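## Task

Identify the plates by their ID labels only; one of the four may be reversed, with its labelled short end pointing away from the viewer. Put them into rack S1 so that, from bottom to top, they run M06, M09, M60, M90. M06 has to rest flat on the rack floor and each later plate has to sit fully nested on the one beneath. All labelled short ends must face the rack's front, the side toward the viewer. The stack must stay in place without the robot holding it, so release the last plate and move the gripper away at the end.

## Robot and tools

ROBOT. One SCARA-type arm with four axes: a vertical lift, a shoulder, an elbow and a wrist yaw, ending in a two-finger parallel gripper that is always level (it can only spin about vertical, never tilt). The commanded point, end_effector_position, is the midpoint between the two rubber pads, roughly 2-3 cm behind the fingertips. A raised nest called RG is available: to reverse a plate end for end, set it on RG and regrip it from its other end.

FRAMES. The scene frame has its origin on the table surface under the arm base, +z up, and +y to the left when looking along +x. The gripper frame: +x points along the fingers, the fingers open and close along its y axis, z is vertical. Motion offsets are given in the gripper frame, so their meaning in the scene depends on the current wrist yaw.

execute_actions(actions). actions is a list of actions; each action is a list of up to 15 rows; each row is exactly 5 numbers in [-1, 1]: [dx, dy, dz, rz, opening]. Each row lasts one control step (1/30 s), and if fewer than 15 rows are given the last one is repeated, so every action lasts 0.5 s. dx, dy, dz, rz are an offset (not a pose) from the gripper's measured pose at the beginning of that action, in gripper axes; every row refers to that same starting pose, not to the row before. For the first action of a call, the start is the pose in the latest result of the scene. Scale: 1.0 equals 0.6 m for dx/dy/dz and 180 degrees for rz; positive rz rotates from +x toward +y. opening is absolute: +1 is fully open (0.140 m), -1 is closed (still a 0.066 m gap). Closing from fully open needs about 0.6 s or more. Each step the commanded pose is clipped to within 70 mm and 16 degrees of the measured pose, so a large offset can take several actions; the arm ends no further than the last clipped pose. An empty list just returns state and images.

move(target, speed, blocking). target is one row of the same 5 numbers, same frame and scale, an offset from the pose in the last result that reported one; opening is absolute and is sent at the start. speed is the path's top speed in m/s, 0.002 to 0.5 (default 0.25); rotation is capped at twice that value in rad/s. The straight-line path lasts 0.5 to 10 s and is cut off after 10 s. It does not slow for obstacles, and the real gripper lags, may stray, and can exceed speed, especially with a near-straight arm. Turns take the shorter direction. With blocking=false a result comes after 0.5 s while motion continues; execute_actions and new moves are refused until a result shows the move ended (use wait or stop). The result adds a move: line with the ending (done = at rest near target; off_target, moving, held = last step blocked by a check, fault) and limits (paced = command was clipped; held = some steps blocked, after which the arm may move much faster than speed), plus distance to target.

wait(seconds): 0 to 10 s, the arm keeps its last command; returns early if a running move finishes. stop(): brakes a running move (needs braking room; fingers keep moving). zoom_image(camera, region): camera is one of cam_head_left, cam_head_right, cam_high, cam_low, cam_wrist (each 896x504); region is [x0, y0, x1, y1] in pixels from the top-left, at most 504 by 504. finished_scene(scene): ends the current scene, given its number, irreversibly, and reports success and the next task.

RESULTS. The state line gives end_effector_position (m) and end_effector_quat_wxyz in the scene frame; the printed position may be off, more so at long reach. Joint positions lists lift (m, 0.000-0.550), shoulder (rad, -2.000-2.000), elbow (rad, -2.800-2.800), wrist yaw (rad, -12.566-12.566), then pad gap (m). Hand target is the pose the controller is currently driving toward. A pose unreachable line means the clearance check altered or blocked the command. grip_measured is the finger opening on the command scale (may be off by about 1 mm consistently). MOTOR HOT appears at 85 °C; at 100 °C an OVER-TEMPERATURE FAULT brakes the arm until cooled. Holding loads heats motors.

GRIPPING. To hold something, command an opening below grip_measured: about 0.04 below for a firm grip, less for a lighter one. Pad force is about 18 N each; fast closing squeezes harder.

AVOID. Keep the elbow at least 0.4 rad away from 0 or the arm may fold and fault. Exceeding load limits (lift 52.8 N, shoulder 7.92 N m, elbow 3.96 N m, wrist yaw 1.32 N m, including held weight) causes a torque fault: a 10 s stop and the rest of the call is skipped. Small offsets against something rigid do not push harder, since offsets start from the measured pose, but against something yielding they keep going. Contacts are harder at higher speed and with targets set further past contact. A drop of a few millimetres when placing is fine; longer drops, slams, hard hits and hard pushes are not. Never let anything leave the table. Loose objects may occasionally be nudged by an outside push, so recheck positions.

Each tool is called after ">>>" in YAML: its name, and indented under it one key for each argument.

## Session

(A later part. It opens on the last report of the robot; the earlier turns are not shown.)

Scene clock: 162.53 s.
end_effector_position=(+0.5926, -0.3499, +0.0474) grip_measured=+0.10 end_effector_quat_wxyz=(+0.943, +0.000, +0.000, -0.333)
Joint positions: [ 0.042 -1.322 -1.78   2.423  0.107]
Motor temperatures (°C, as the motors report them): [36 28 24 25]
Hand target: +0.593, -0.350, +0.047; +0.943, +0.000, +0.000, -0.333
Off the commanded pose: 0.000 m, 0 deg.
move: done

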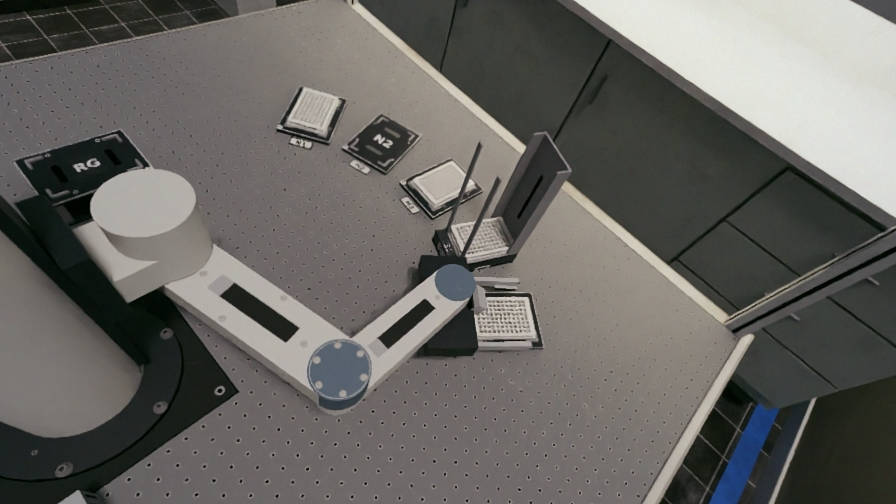

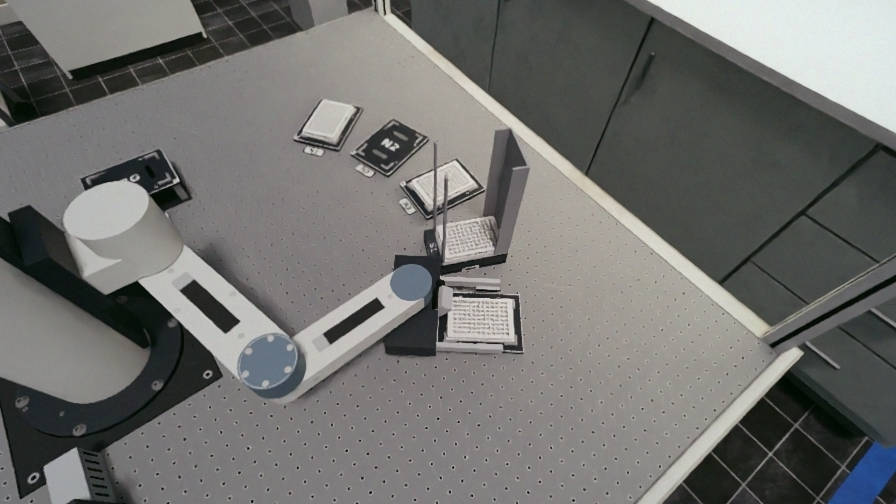

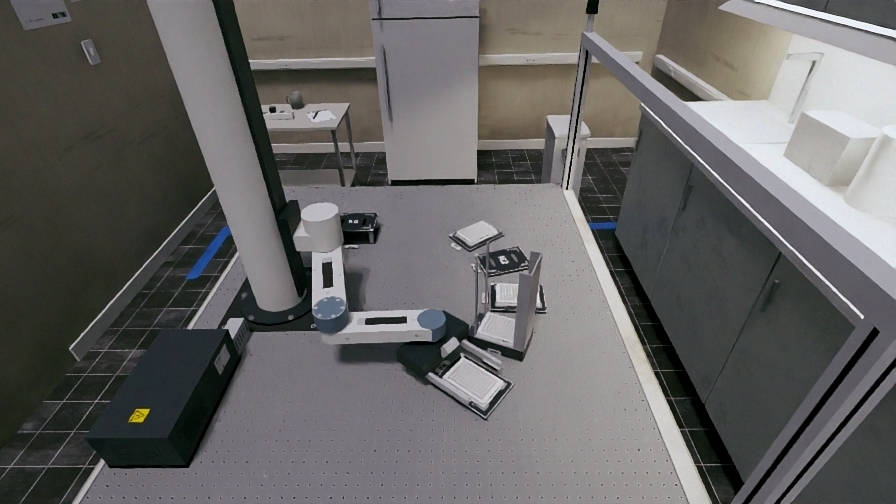

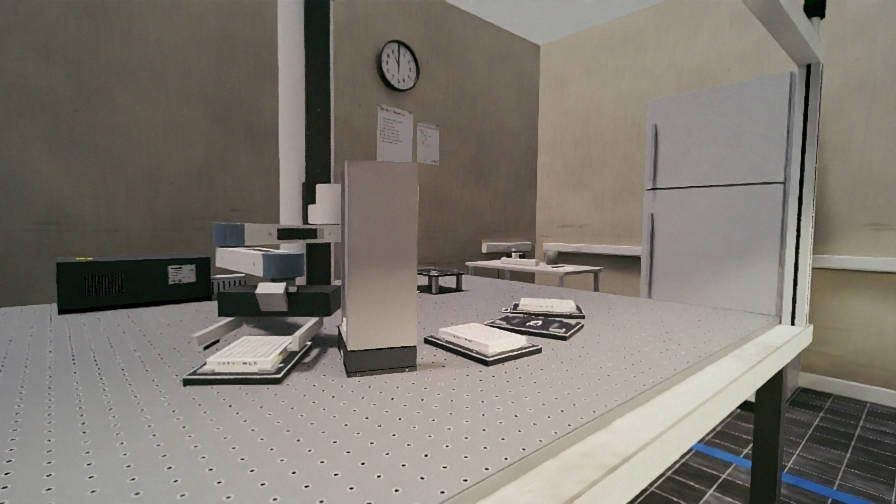

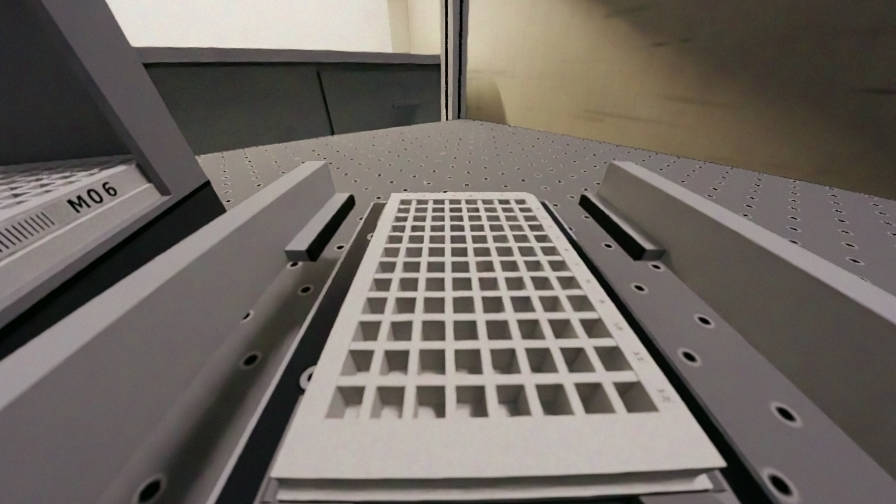

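>>> move:
  target: [-0.010,0,-0.033,0.005,0.1]
  speed: 0.04

Scene clock: 172.80 s.
end_effector_position=(+0.5880, -0.3461, +0.0275) grip_measured=+0.10 end_effector_quat_wxyz=(+0.945, +0.000, +0.000, -0.326)
Joint positions: [ 0.023 -1.344 -1.744  2.423  0.107]
Motor temperatures (°C, as the motors report them): [36 28 24 25]
Hand target: +0.588, -0.346, +0.028; +0.945, +0.000, +0.000, -0.326
Off the commanded pose: 0.000 m, 0 deg.
move: done

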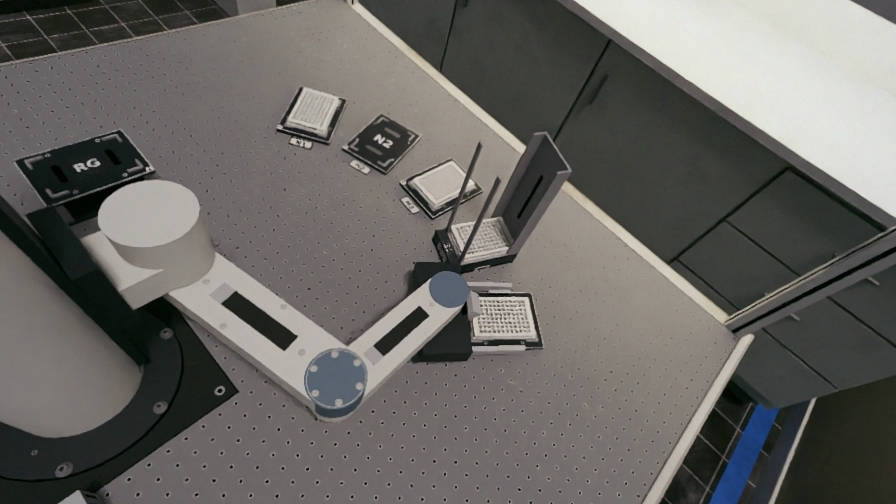

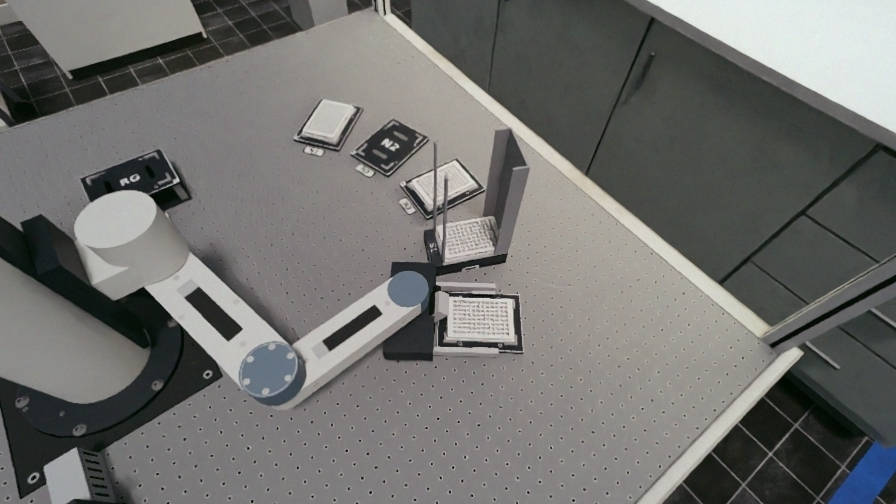

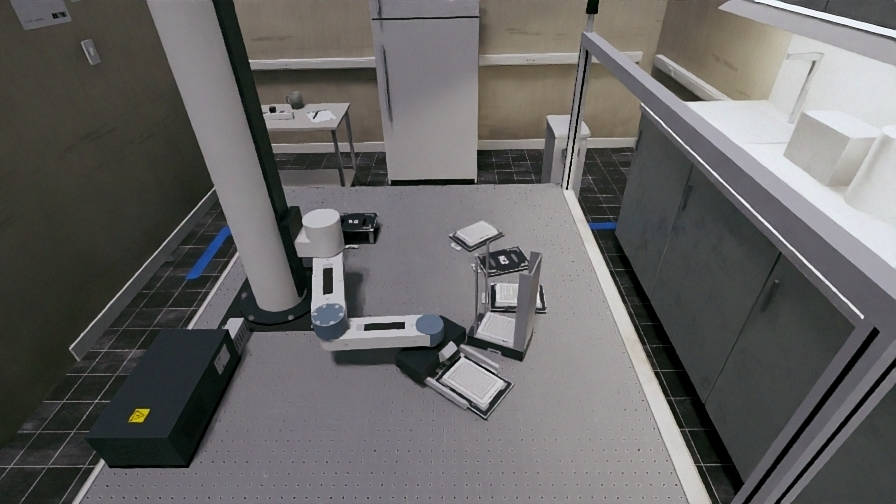

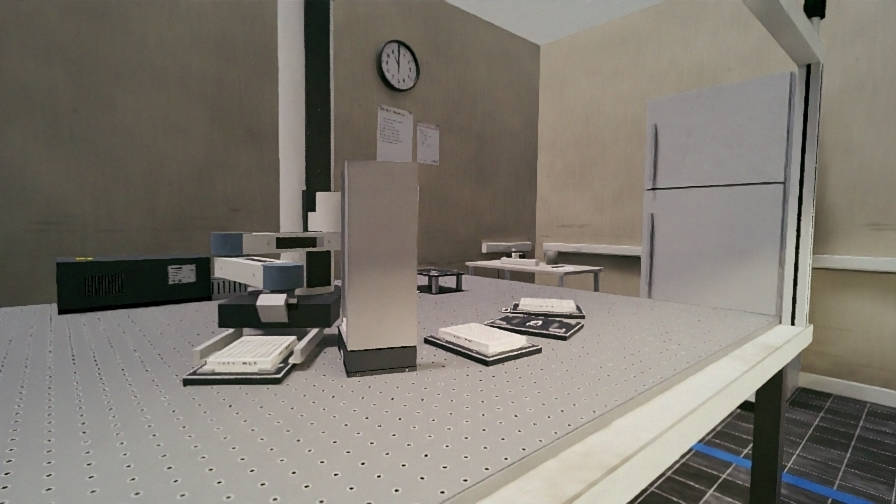

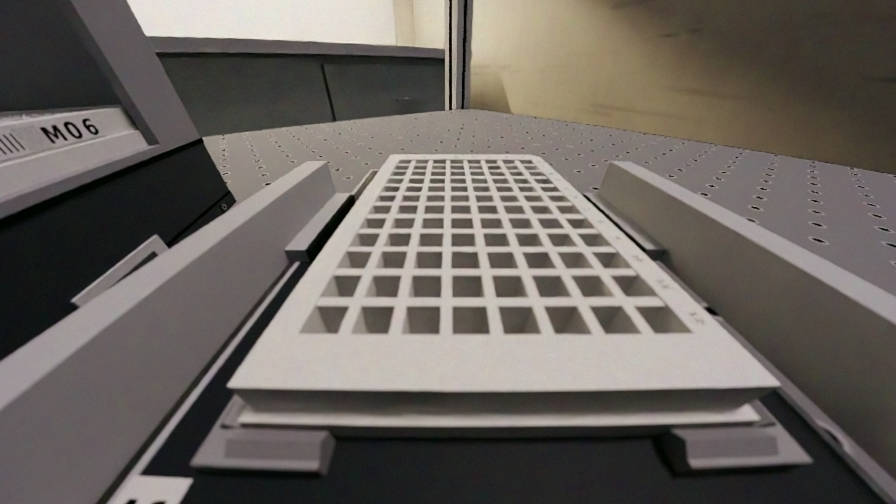

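>>> execute_actions:
  actions:
    - [[0,0,0,0,0],[0,0,0,0,-0.1],[0,0,0,0,-0.2],[0,0,0,0,-0.3],[0,0,0,0,-0.36],[0,0,0,0,-0.41],[0,0,0,0,-0.44],[0,0,0,0,-0.47],[0,0,0,0,-0.49],[0,0,0,0,-0.51],[0,0,0,0,-0.53],[0,0,0,0,-0.55],[0,0,0,0,-0.56]]
    - [[0,0,0,0,-0.56],[0,0,0,0,-0.56],[0,0,0,0,-0.56],[0,0,0,0,-0.56],[0,0,0.002,0,-0.56],[0,0,0.004,0,-0.56],[0,0,0.006,0,-0.56],[0,0,0.009,0,-0.56],[0,0,0.012,0,-0.56],[0,0,0.015,0,-0.56],[0,0,0.018,0,-0.56],[0,0,0.021,0,-0.56],[0,0,0.024,0,-0.56]]

>>> move:
  target: [-0.2,0,0.17,0,-0.56]
  speed: 0.35

Scene clock: 193.70 s.
end_effector_position=(+0.5880, -0.3460, +0.0421) grip_measured=-0.50 end_effector_quat_wxyz=(+0.945, +0.000, +0.000, -0.326)
Joint positions: [ 0.037 -1.344 -1.744  2.424  0.085]
Motor temperatures (°C, as the motors report them): [36 27 24 25]
Hand target: +0.588, -0.346, +0.042; +0.945, +0.000, +0.000, -0.326
Off the commanded pose: 0.000 m, 0 deg.

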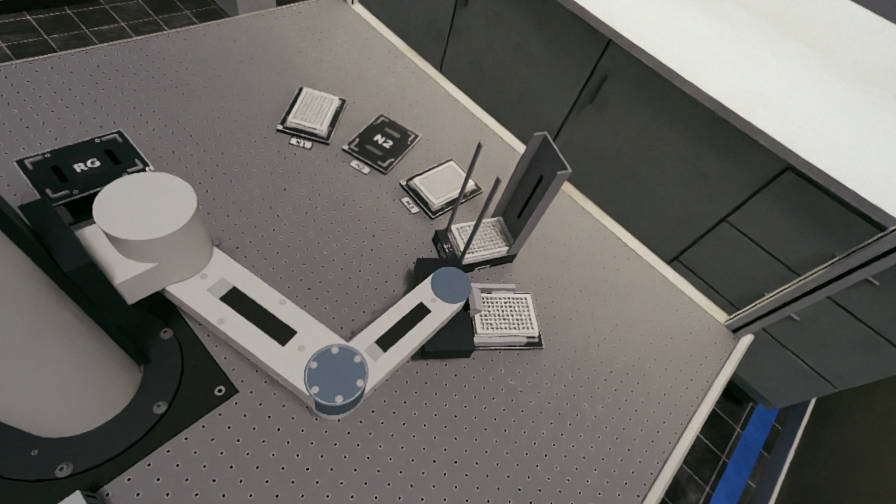

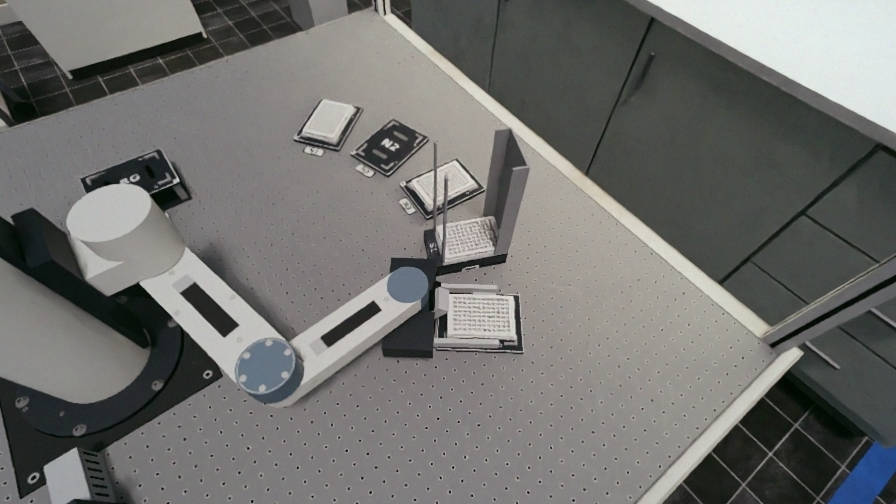

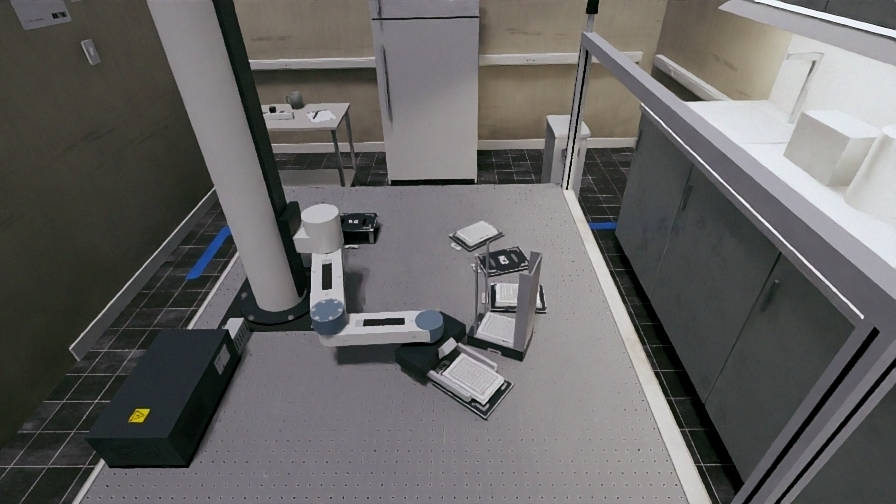

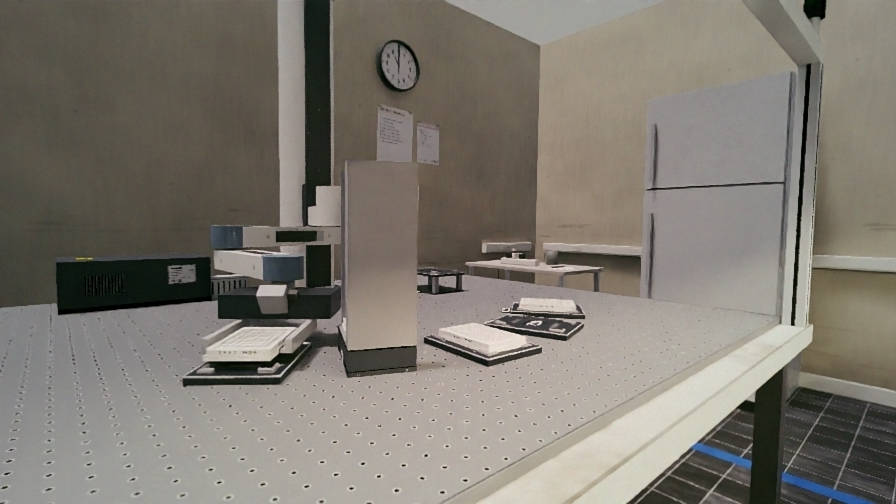

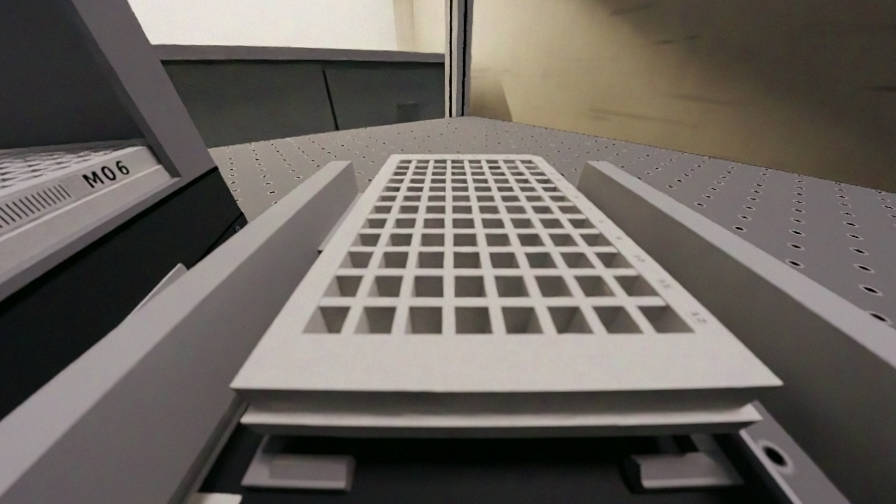

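Scene clock: 194.60 s.
end_effector_position=(+0.4935, -0.2719, +0.1441) grip_measured=-0.50 end_effector_quat_wxyz=(+0.946, +0.000, +0.000, -0.326)
Joint positions: [ 0.139 -1.616 -1.123  2.076  0.085]
Motor temperatures (°C, as the motors report them): [36 27 24 25]
Hand target: +0.494, -0.272, +0.144; +0.945, +0.000, +0.000, -0.326
Off the commanded pose: 0.000 m, 0 deg.
move: done

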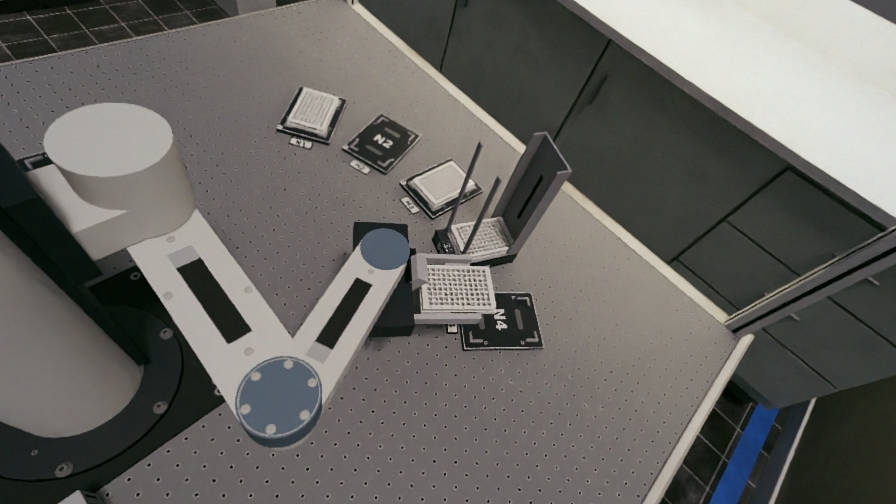

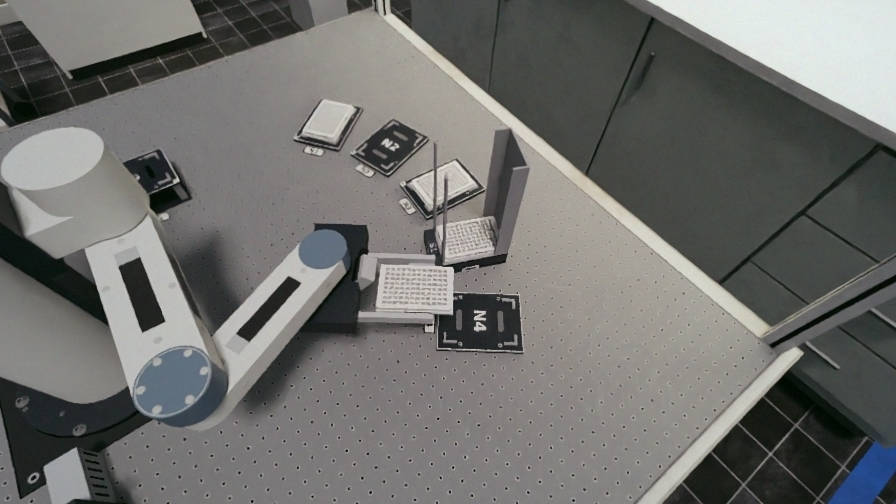

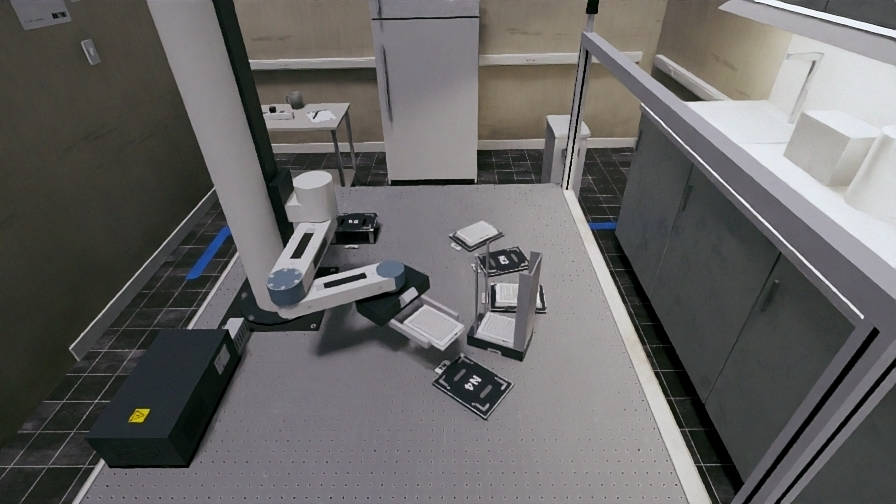

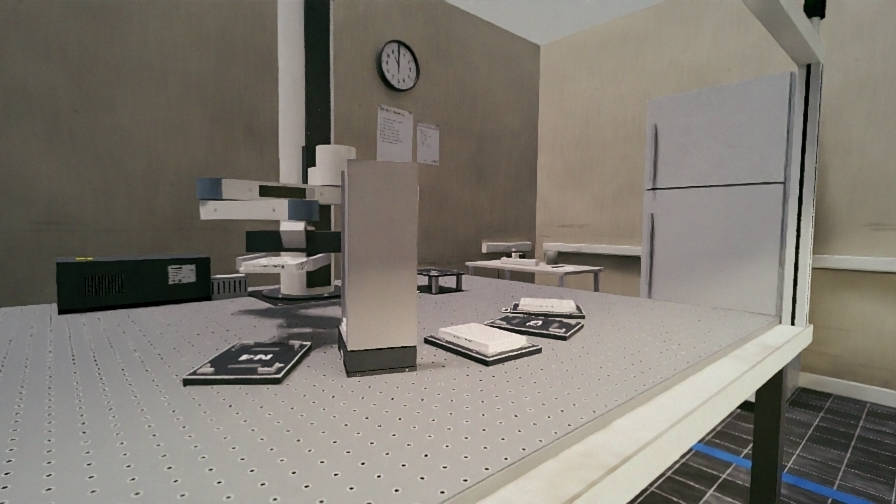

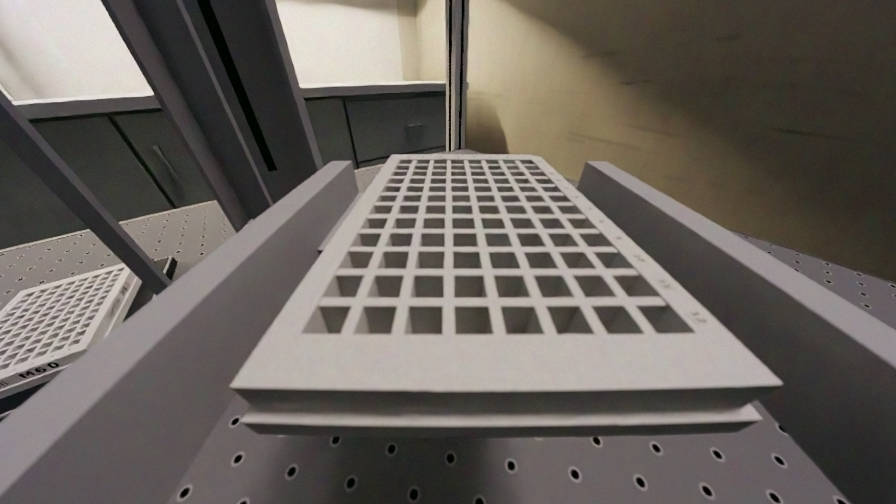

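>>> move:
  target: [-0.853,0.649,0,0.116,-0.56]
  speed: 0.3

Scene clock: 206.20 s.
end_effector_position=(+0.3308, +0.3500, +0.1441) grip_measured=-0.50 end_effector_quat_wxyz=(+0.989, +0.000, +0.000, -0.149)
Joint positions: [ 0.139  0.862 -1.702  0.541  0.085]
Motor temperatures (°C, as the motors report them): [36 28 24 25]
Hand target: +0.331, +0.350, +0.144; +0.989, +0.000, +0.000, -0.149
Off the commanded pose: 0.001 m, 0 deg.
move: done; limits=paced

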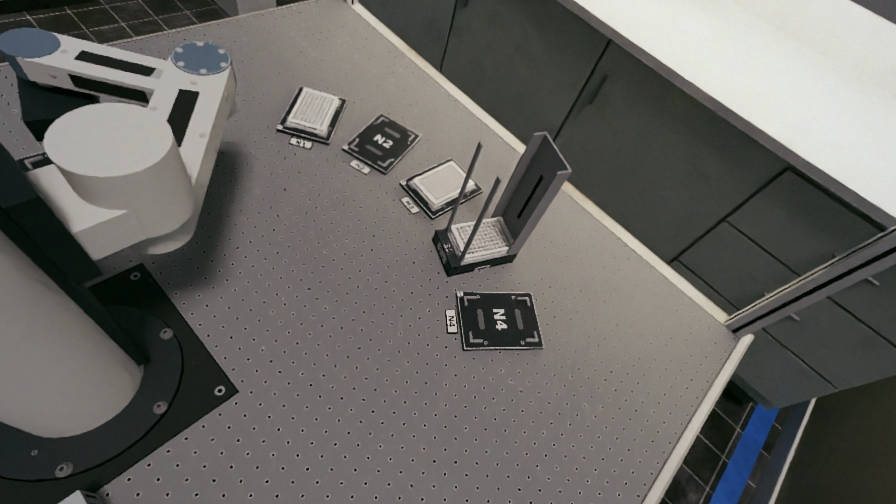

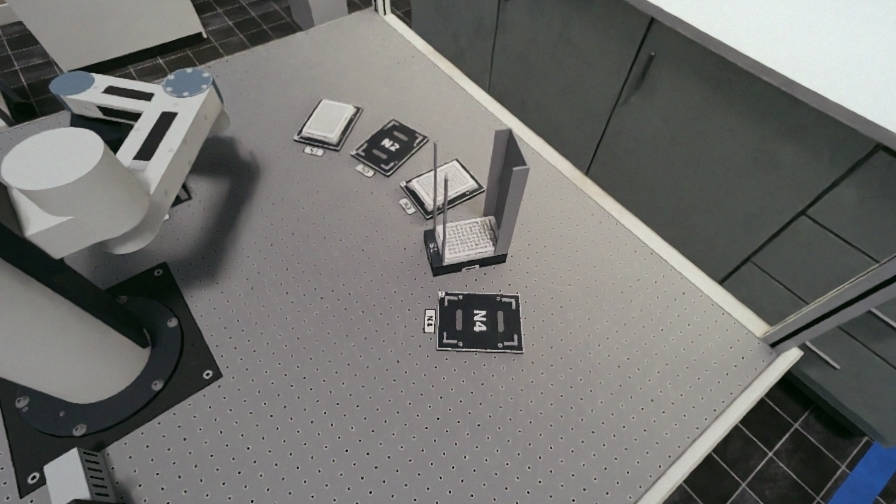

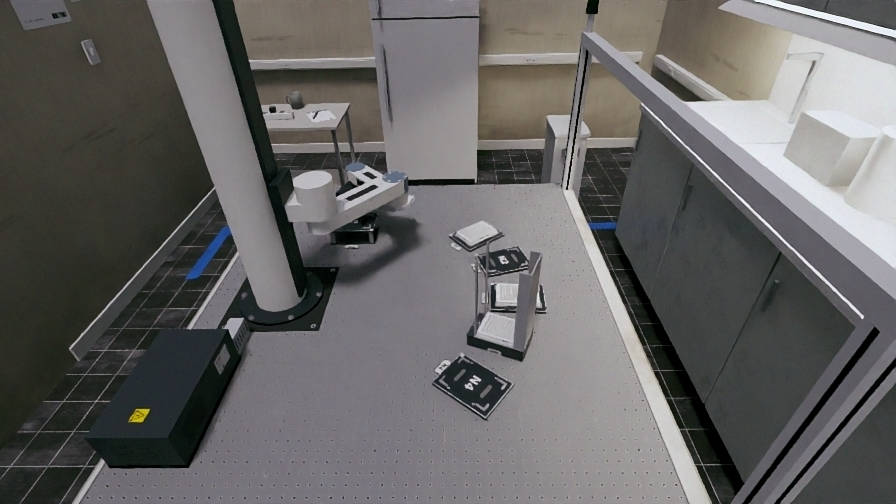

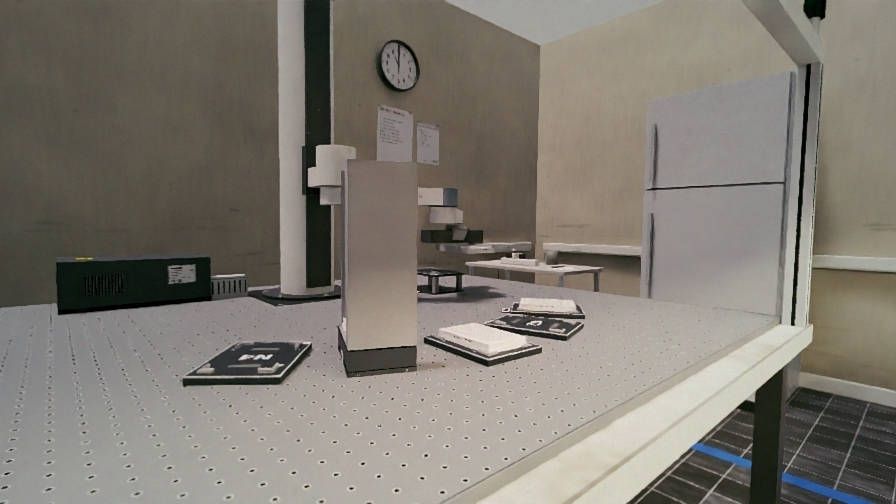

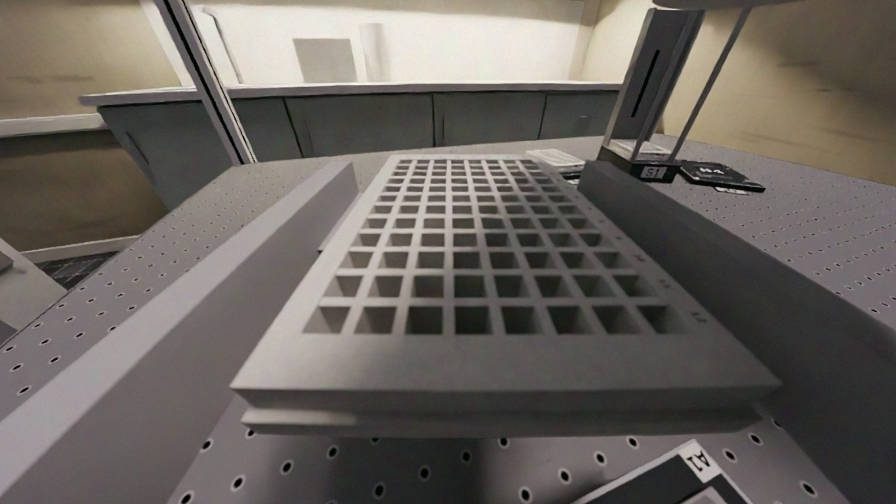

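>>> move:
  target: [-0.234,-0.09,-0.03,0.076,-0.56]
  speed: 0.25

Scene clock: 214.30 s.
end_effector_position=(+0.1806, +0.3400, +0.1261) grip_measured=-0.50 end_effector_quat_wxyz=(+1.000, +0.000, +0.000, -0.030)
Joint positions: [ 0.121  1.24  -1.596  0.296  0.085]
Motor temperatures (°C, as the motors report them): [36 28 24 25]
Hand target: +0.181, +0.340, +0.126; +1.000, +0.000, +0.000, -0.030
Off the commanded pose: 0.000 m, 0 deg.
move: done

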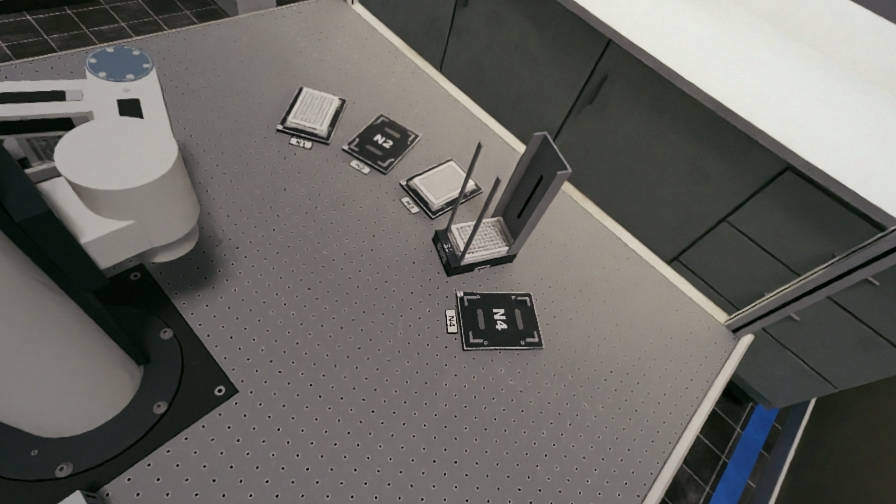

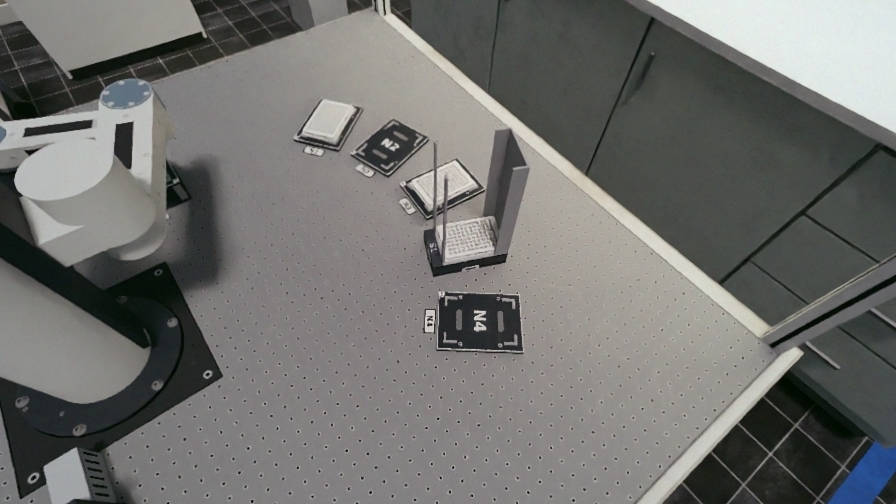

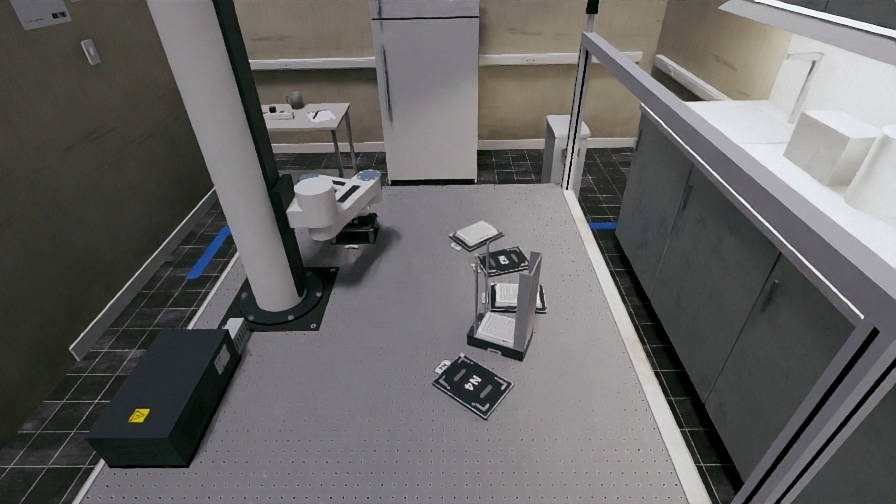

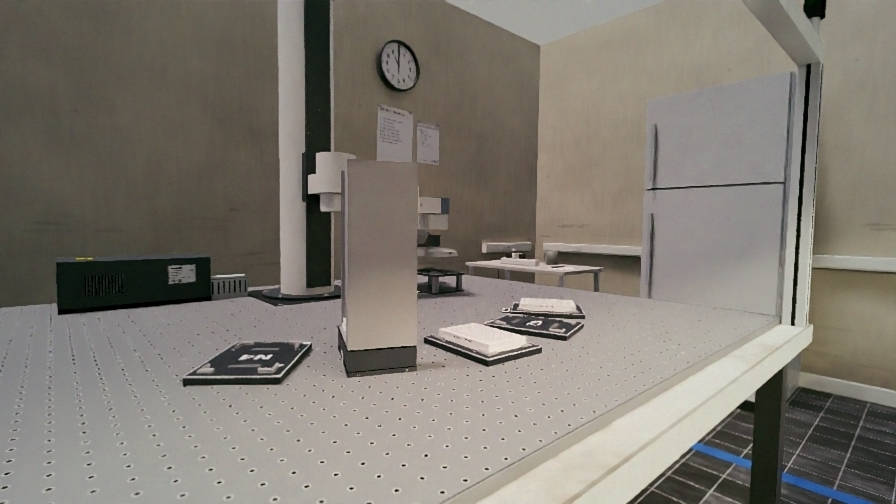

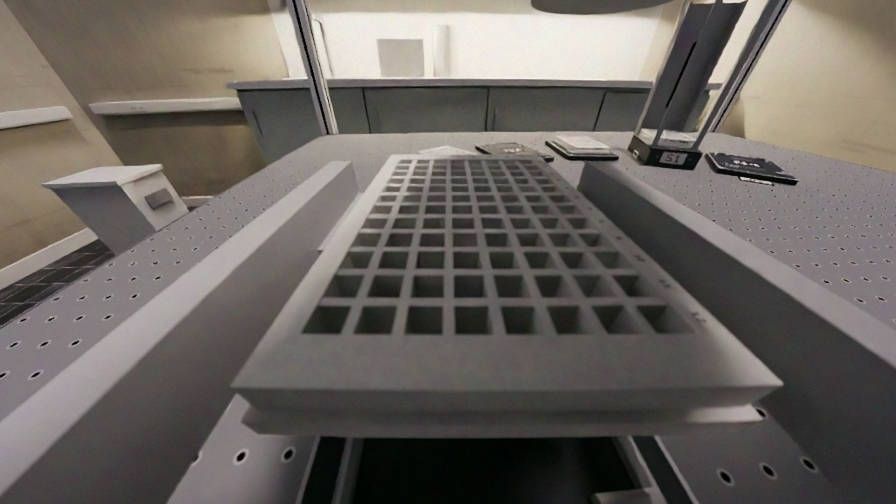

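>>> move:
  target: [0,0,-0.05,0,-0.56]
  speed: 0.06

Scene clock: 222.63 s.
end_effector_position=(+0.1807, +0.3400, +0.0961) grip_measured=-0.50 end_effector_quat_wxyz=(+1.000, +0.000, +0.000, -0.030)
Joint positions: [ 0.091  1.24  -1.596  0.296  0.085]
Motor temperatures (°C, as the motors report them): [36 28 24 25]
Hand target: +0.181, +0.340, +0.096; +1.000, +0.000, +0.000, -0.030
Off the commanded pose: 0.000 m, 0 deg.
move: done

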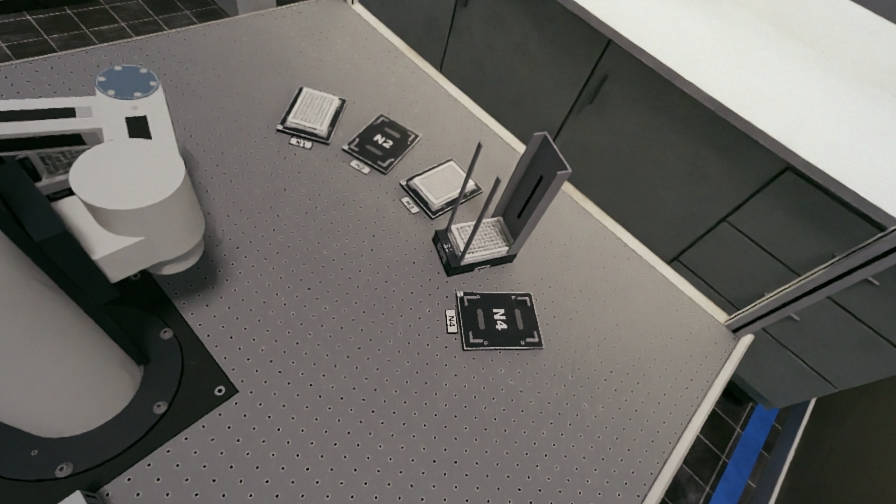

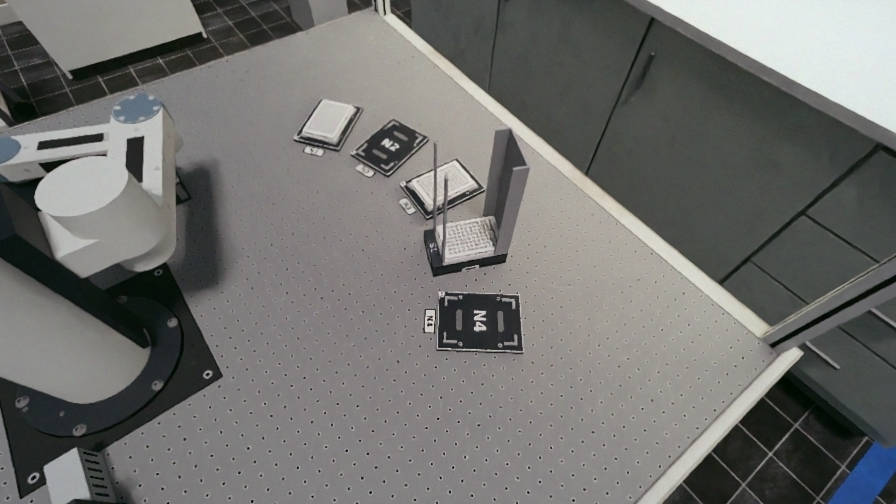

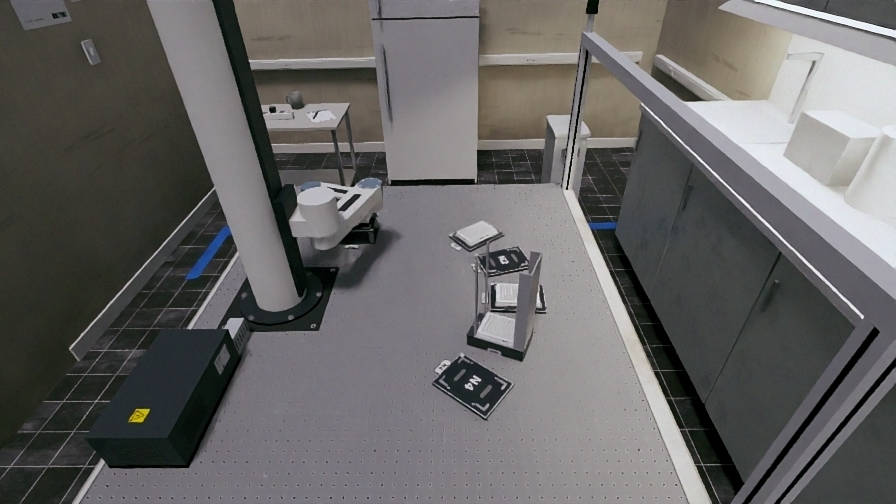

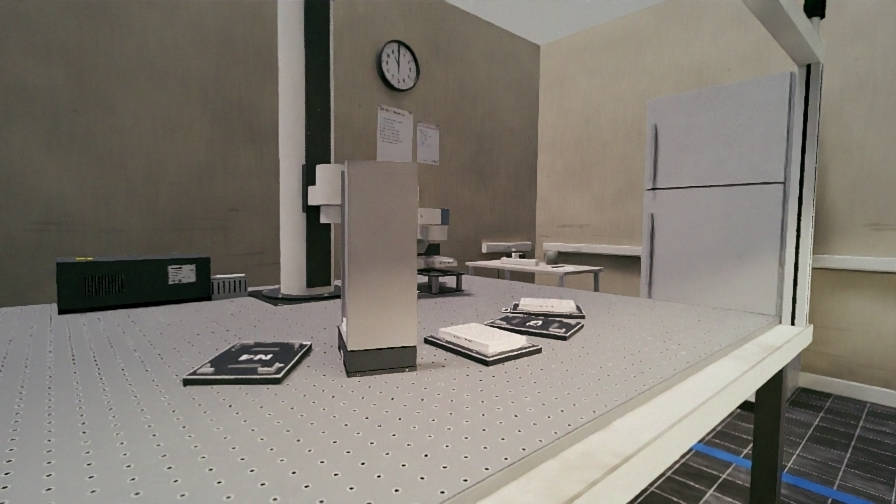

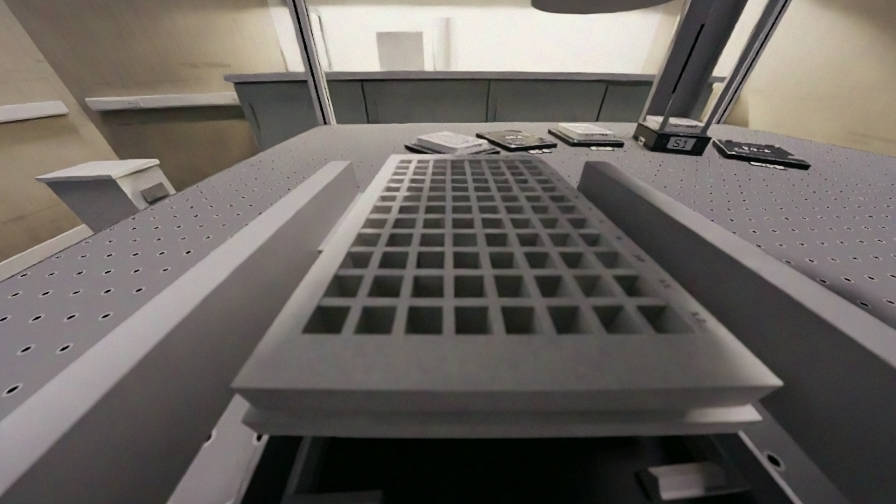

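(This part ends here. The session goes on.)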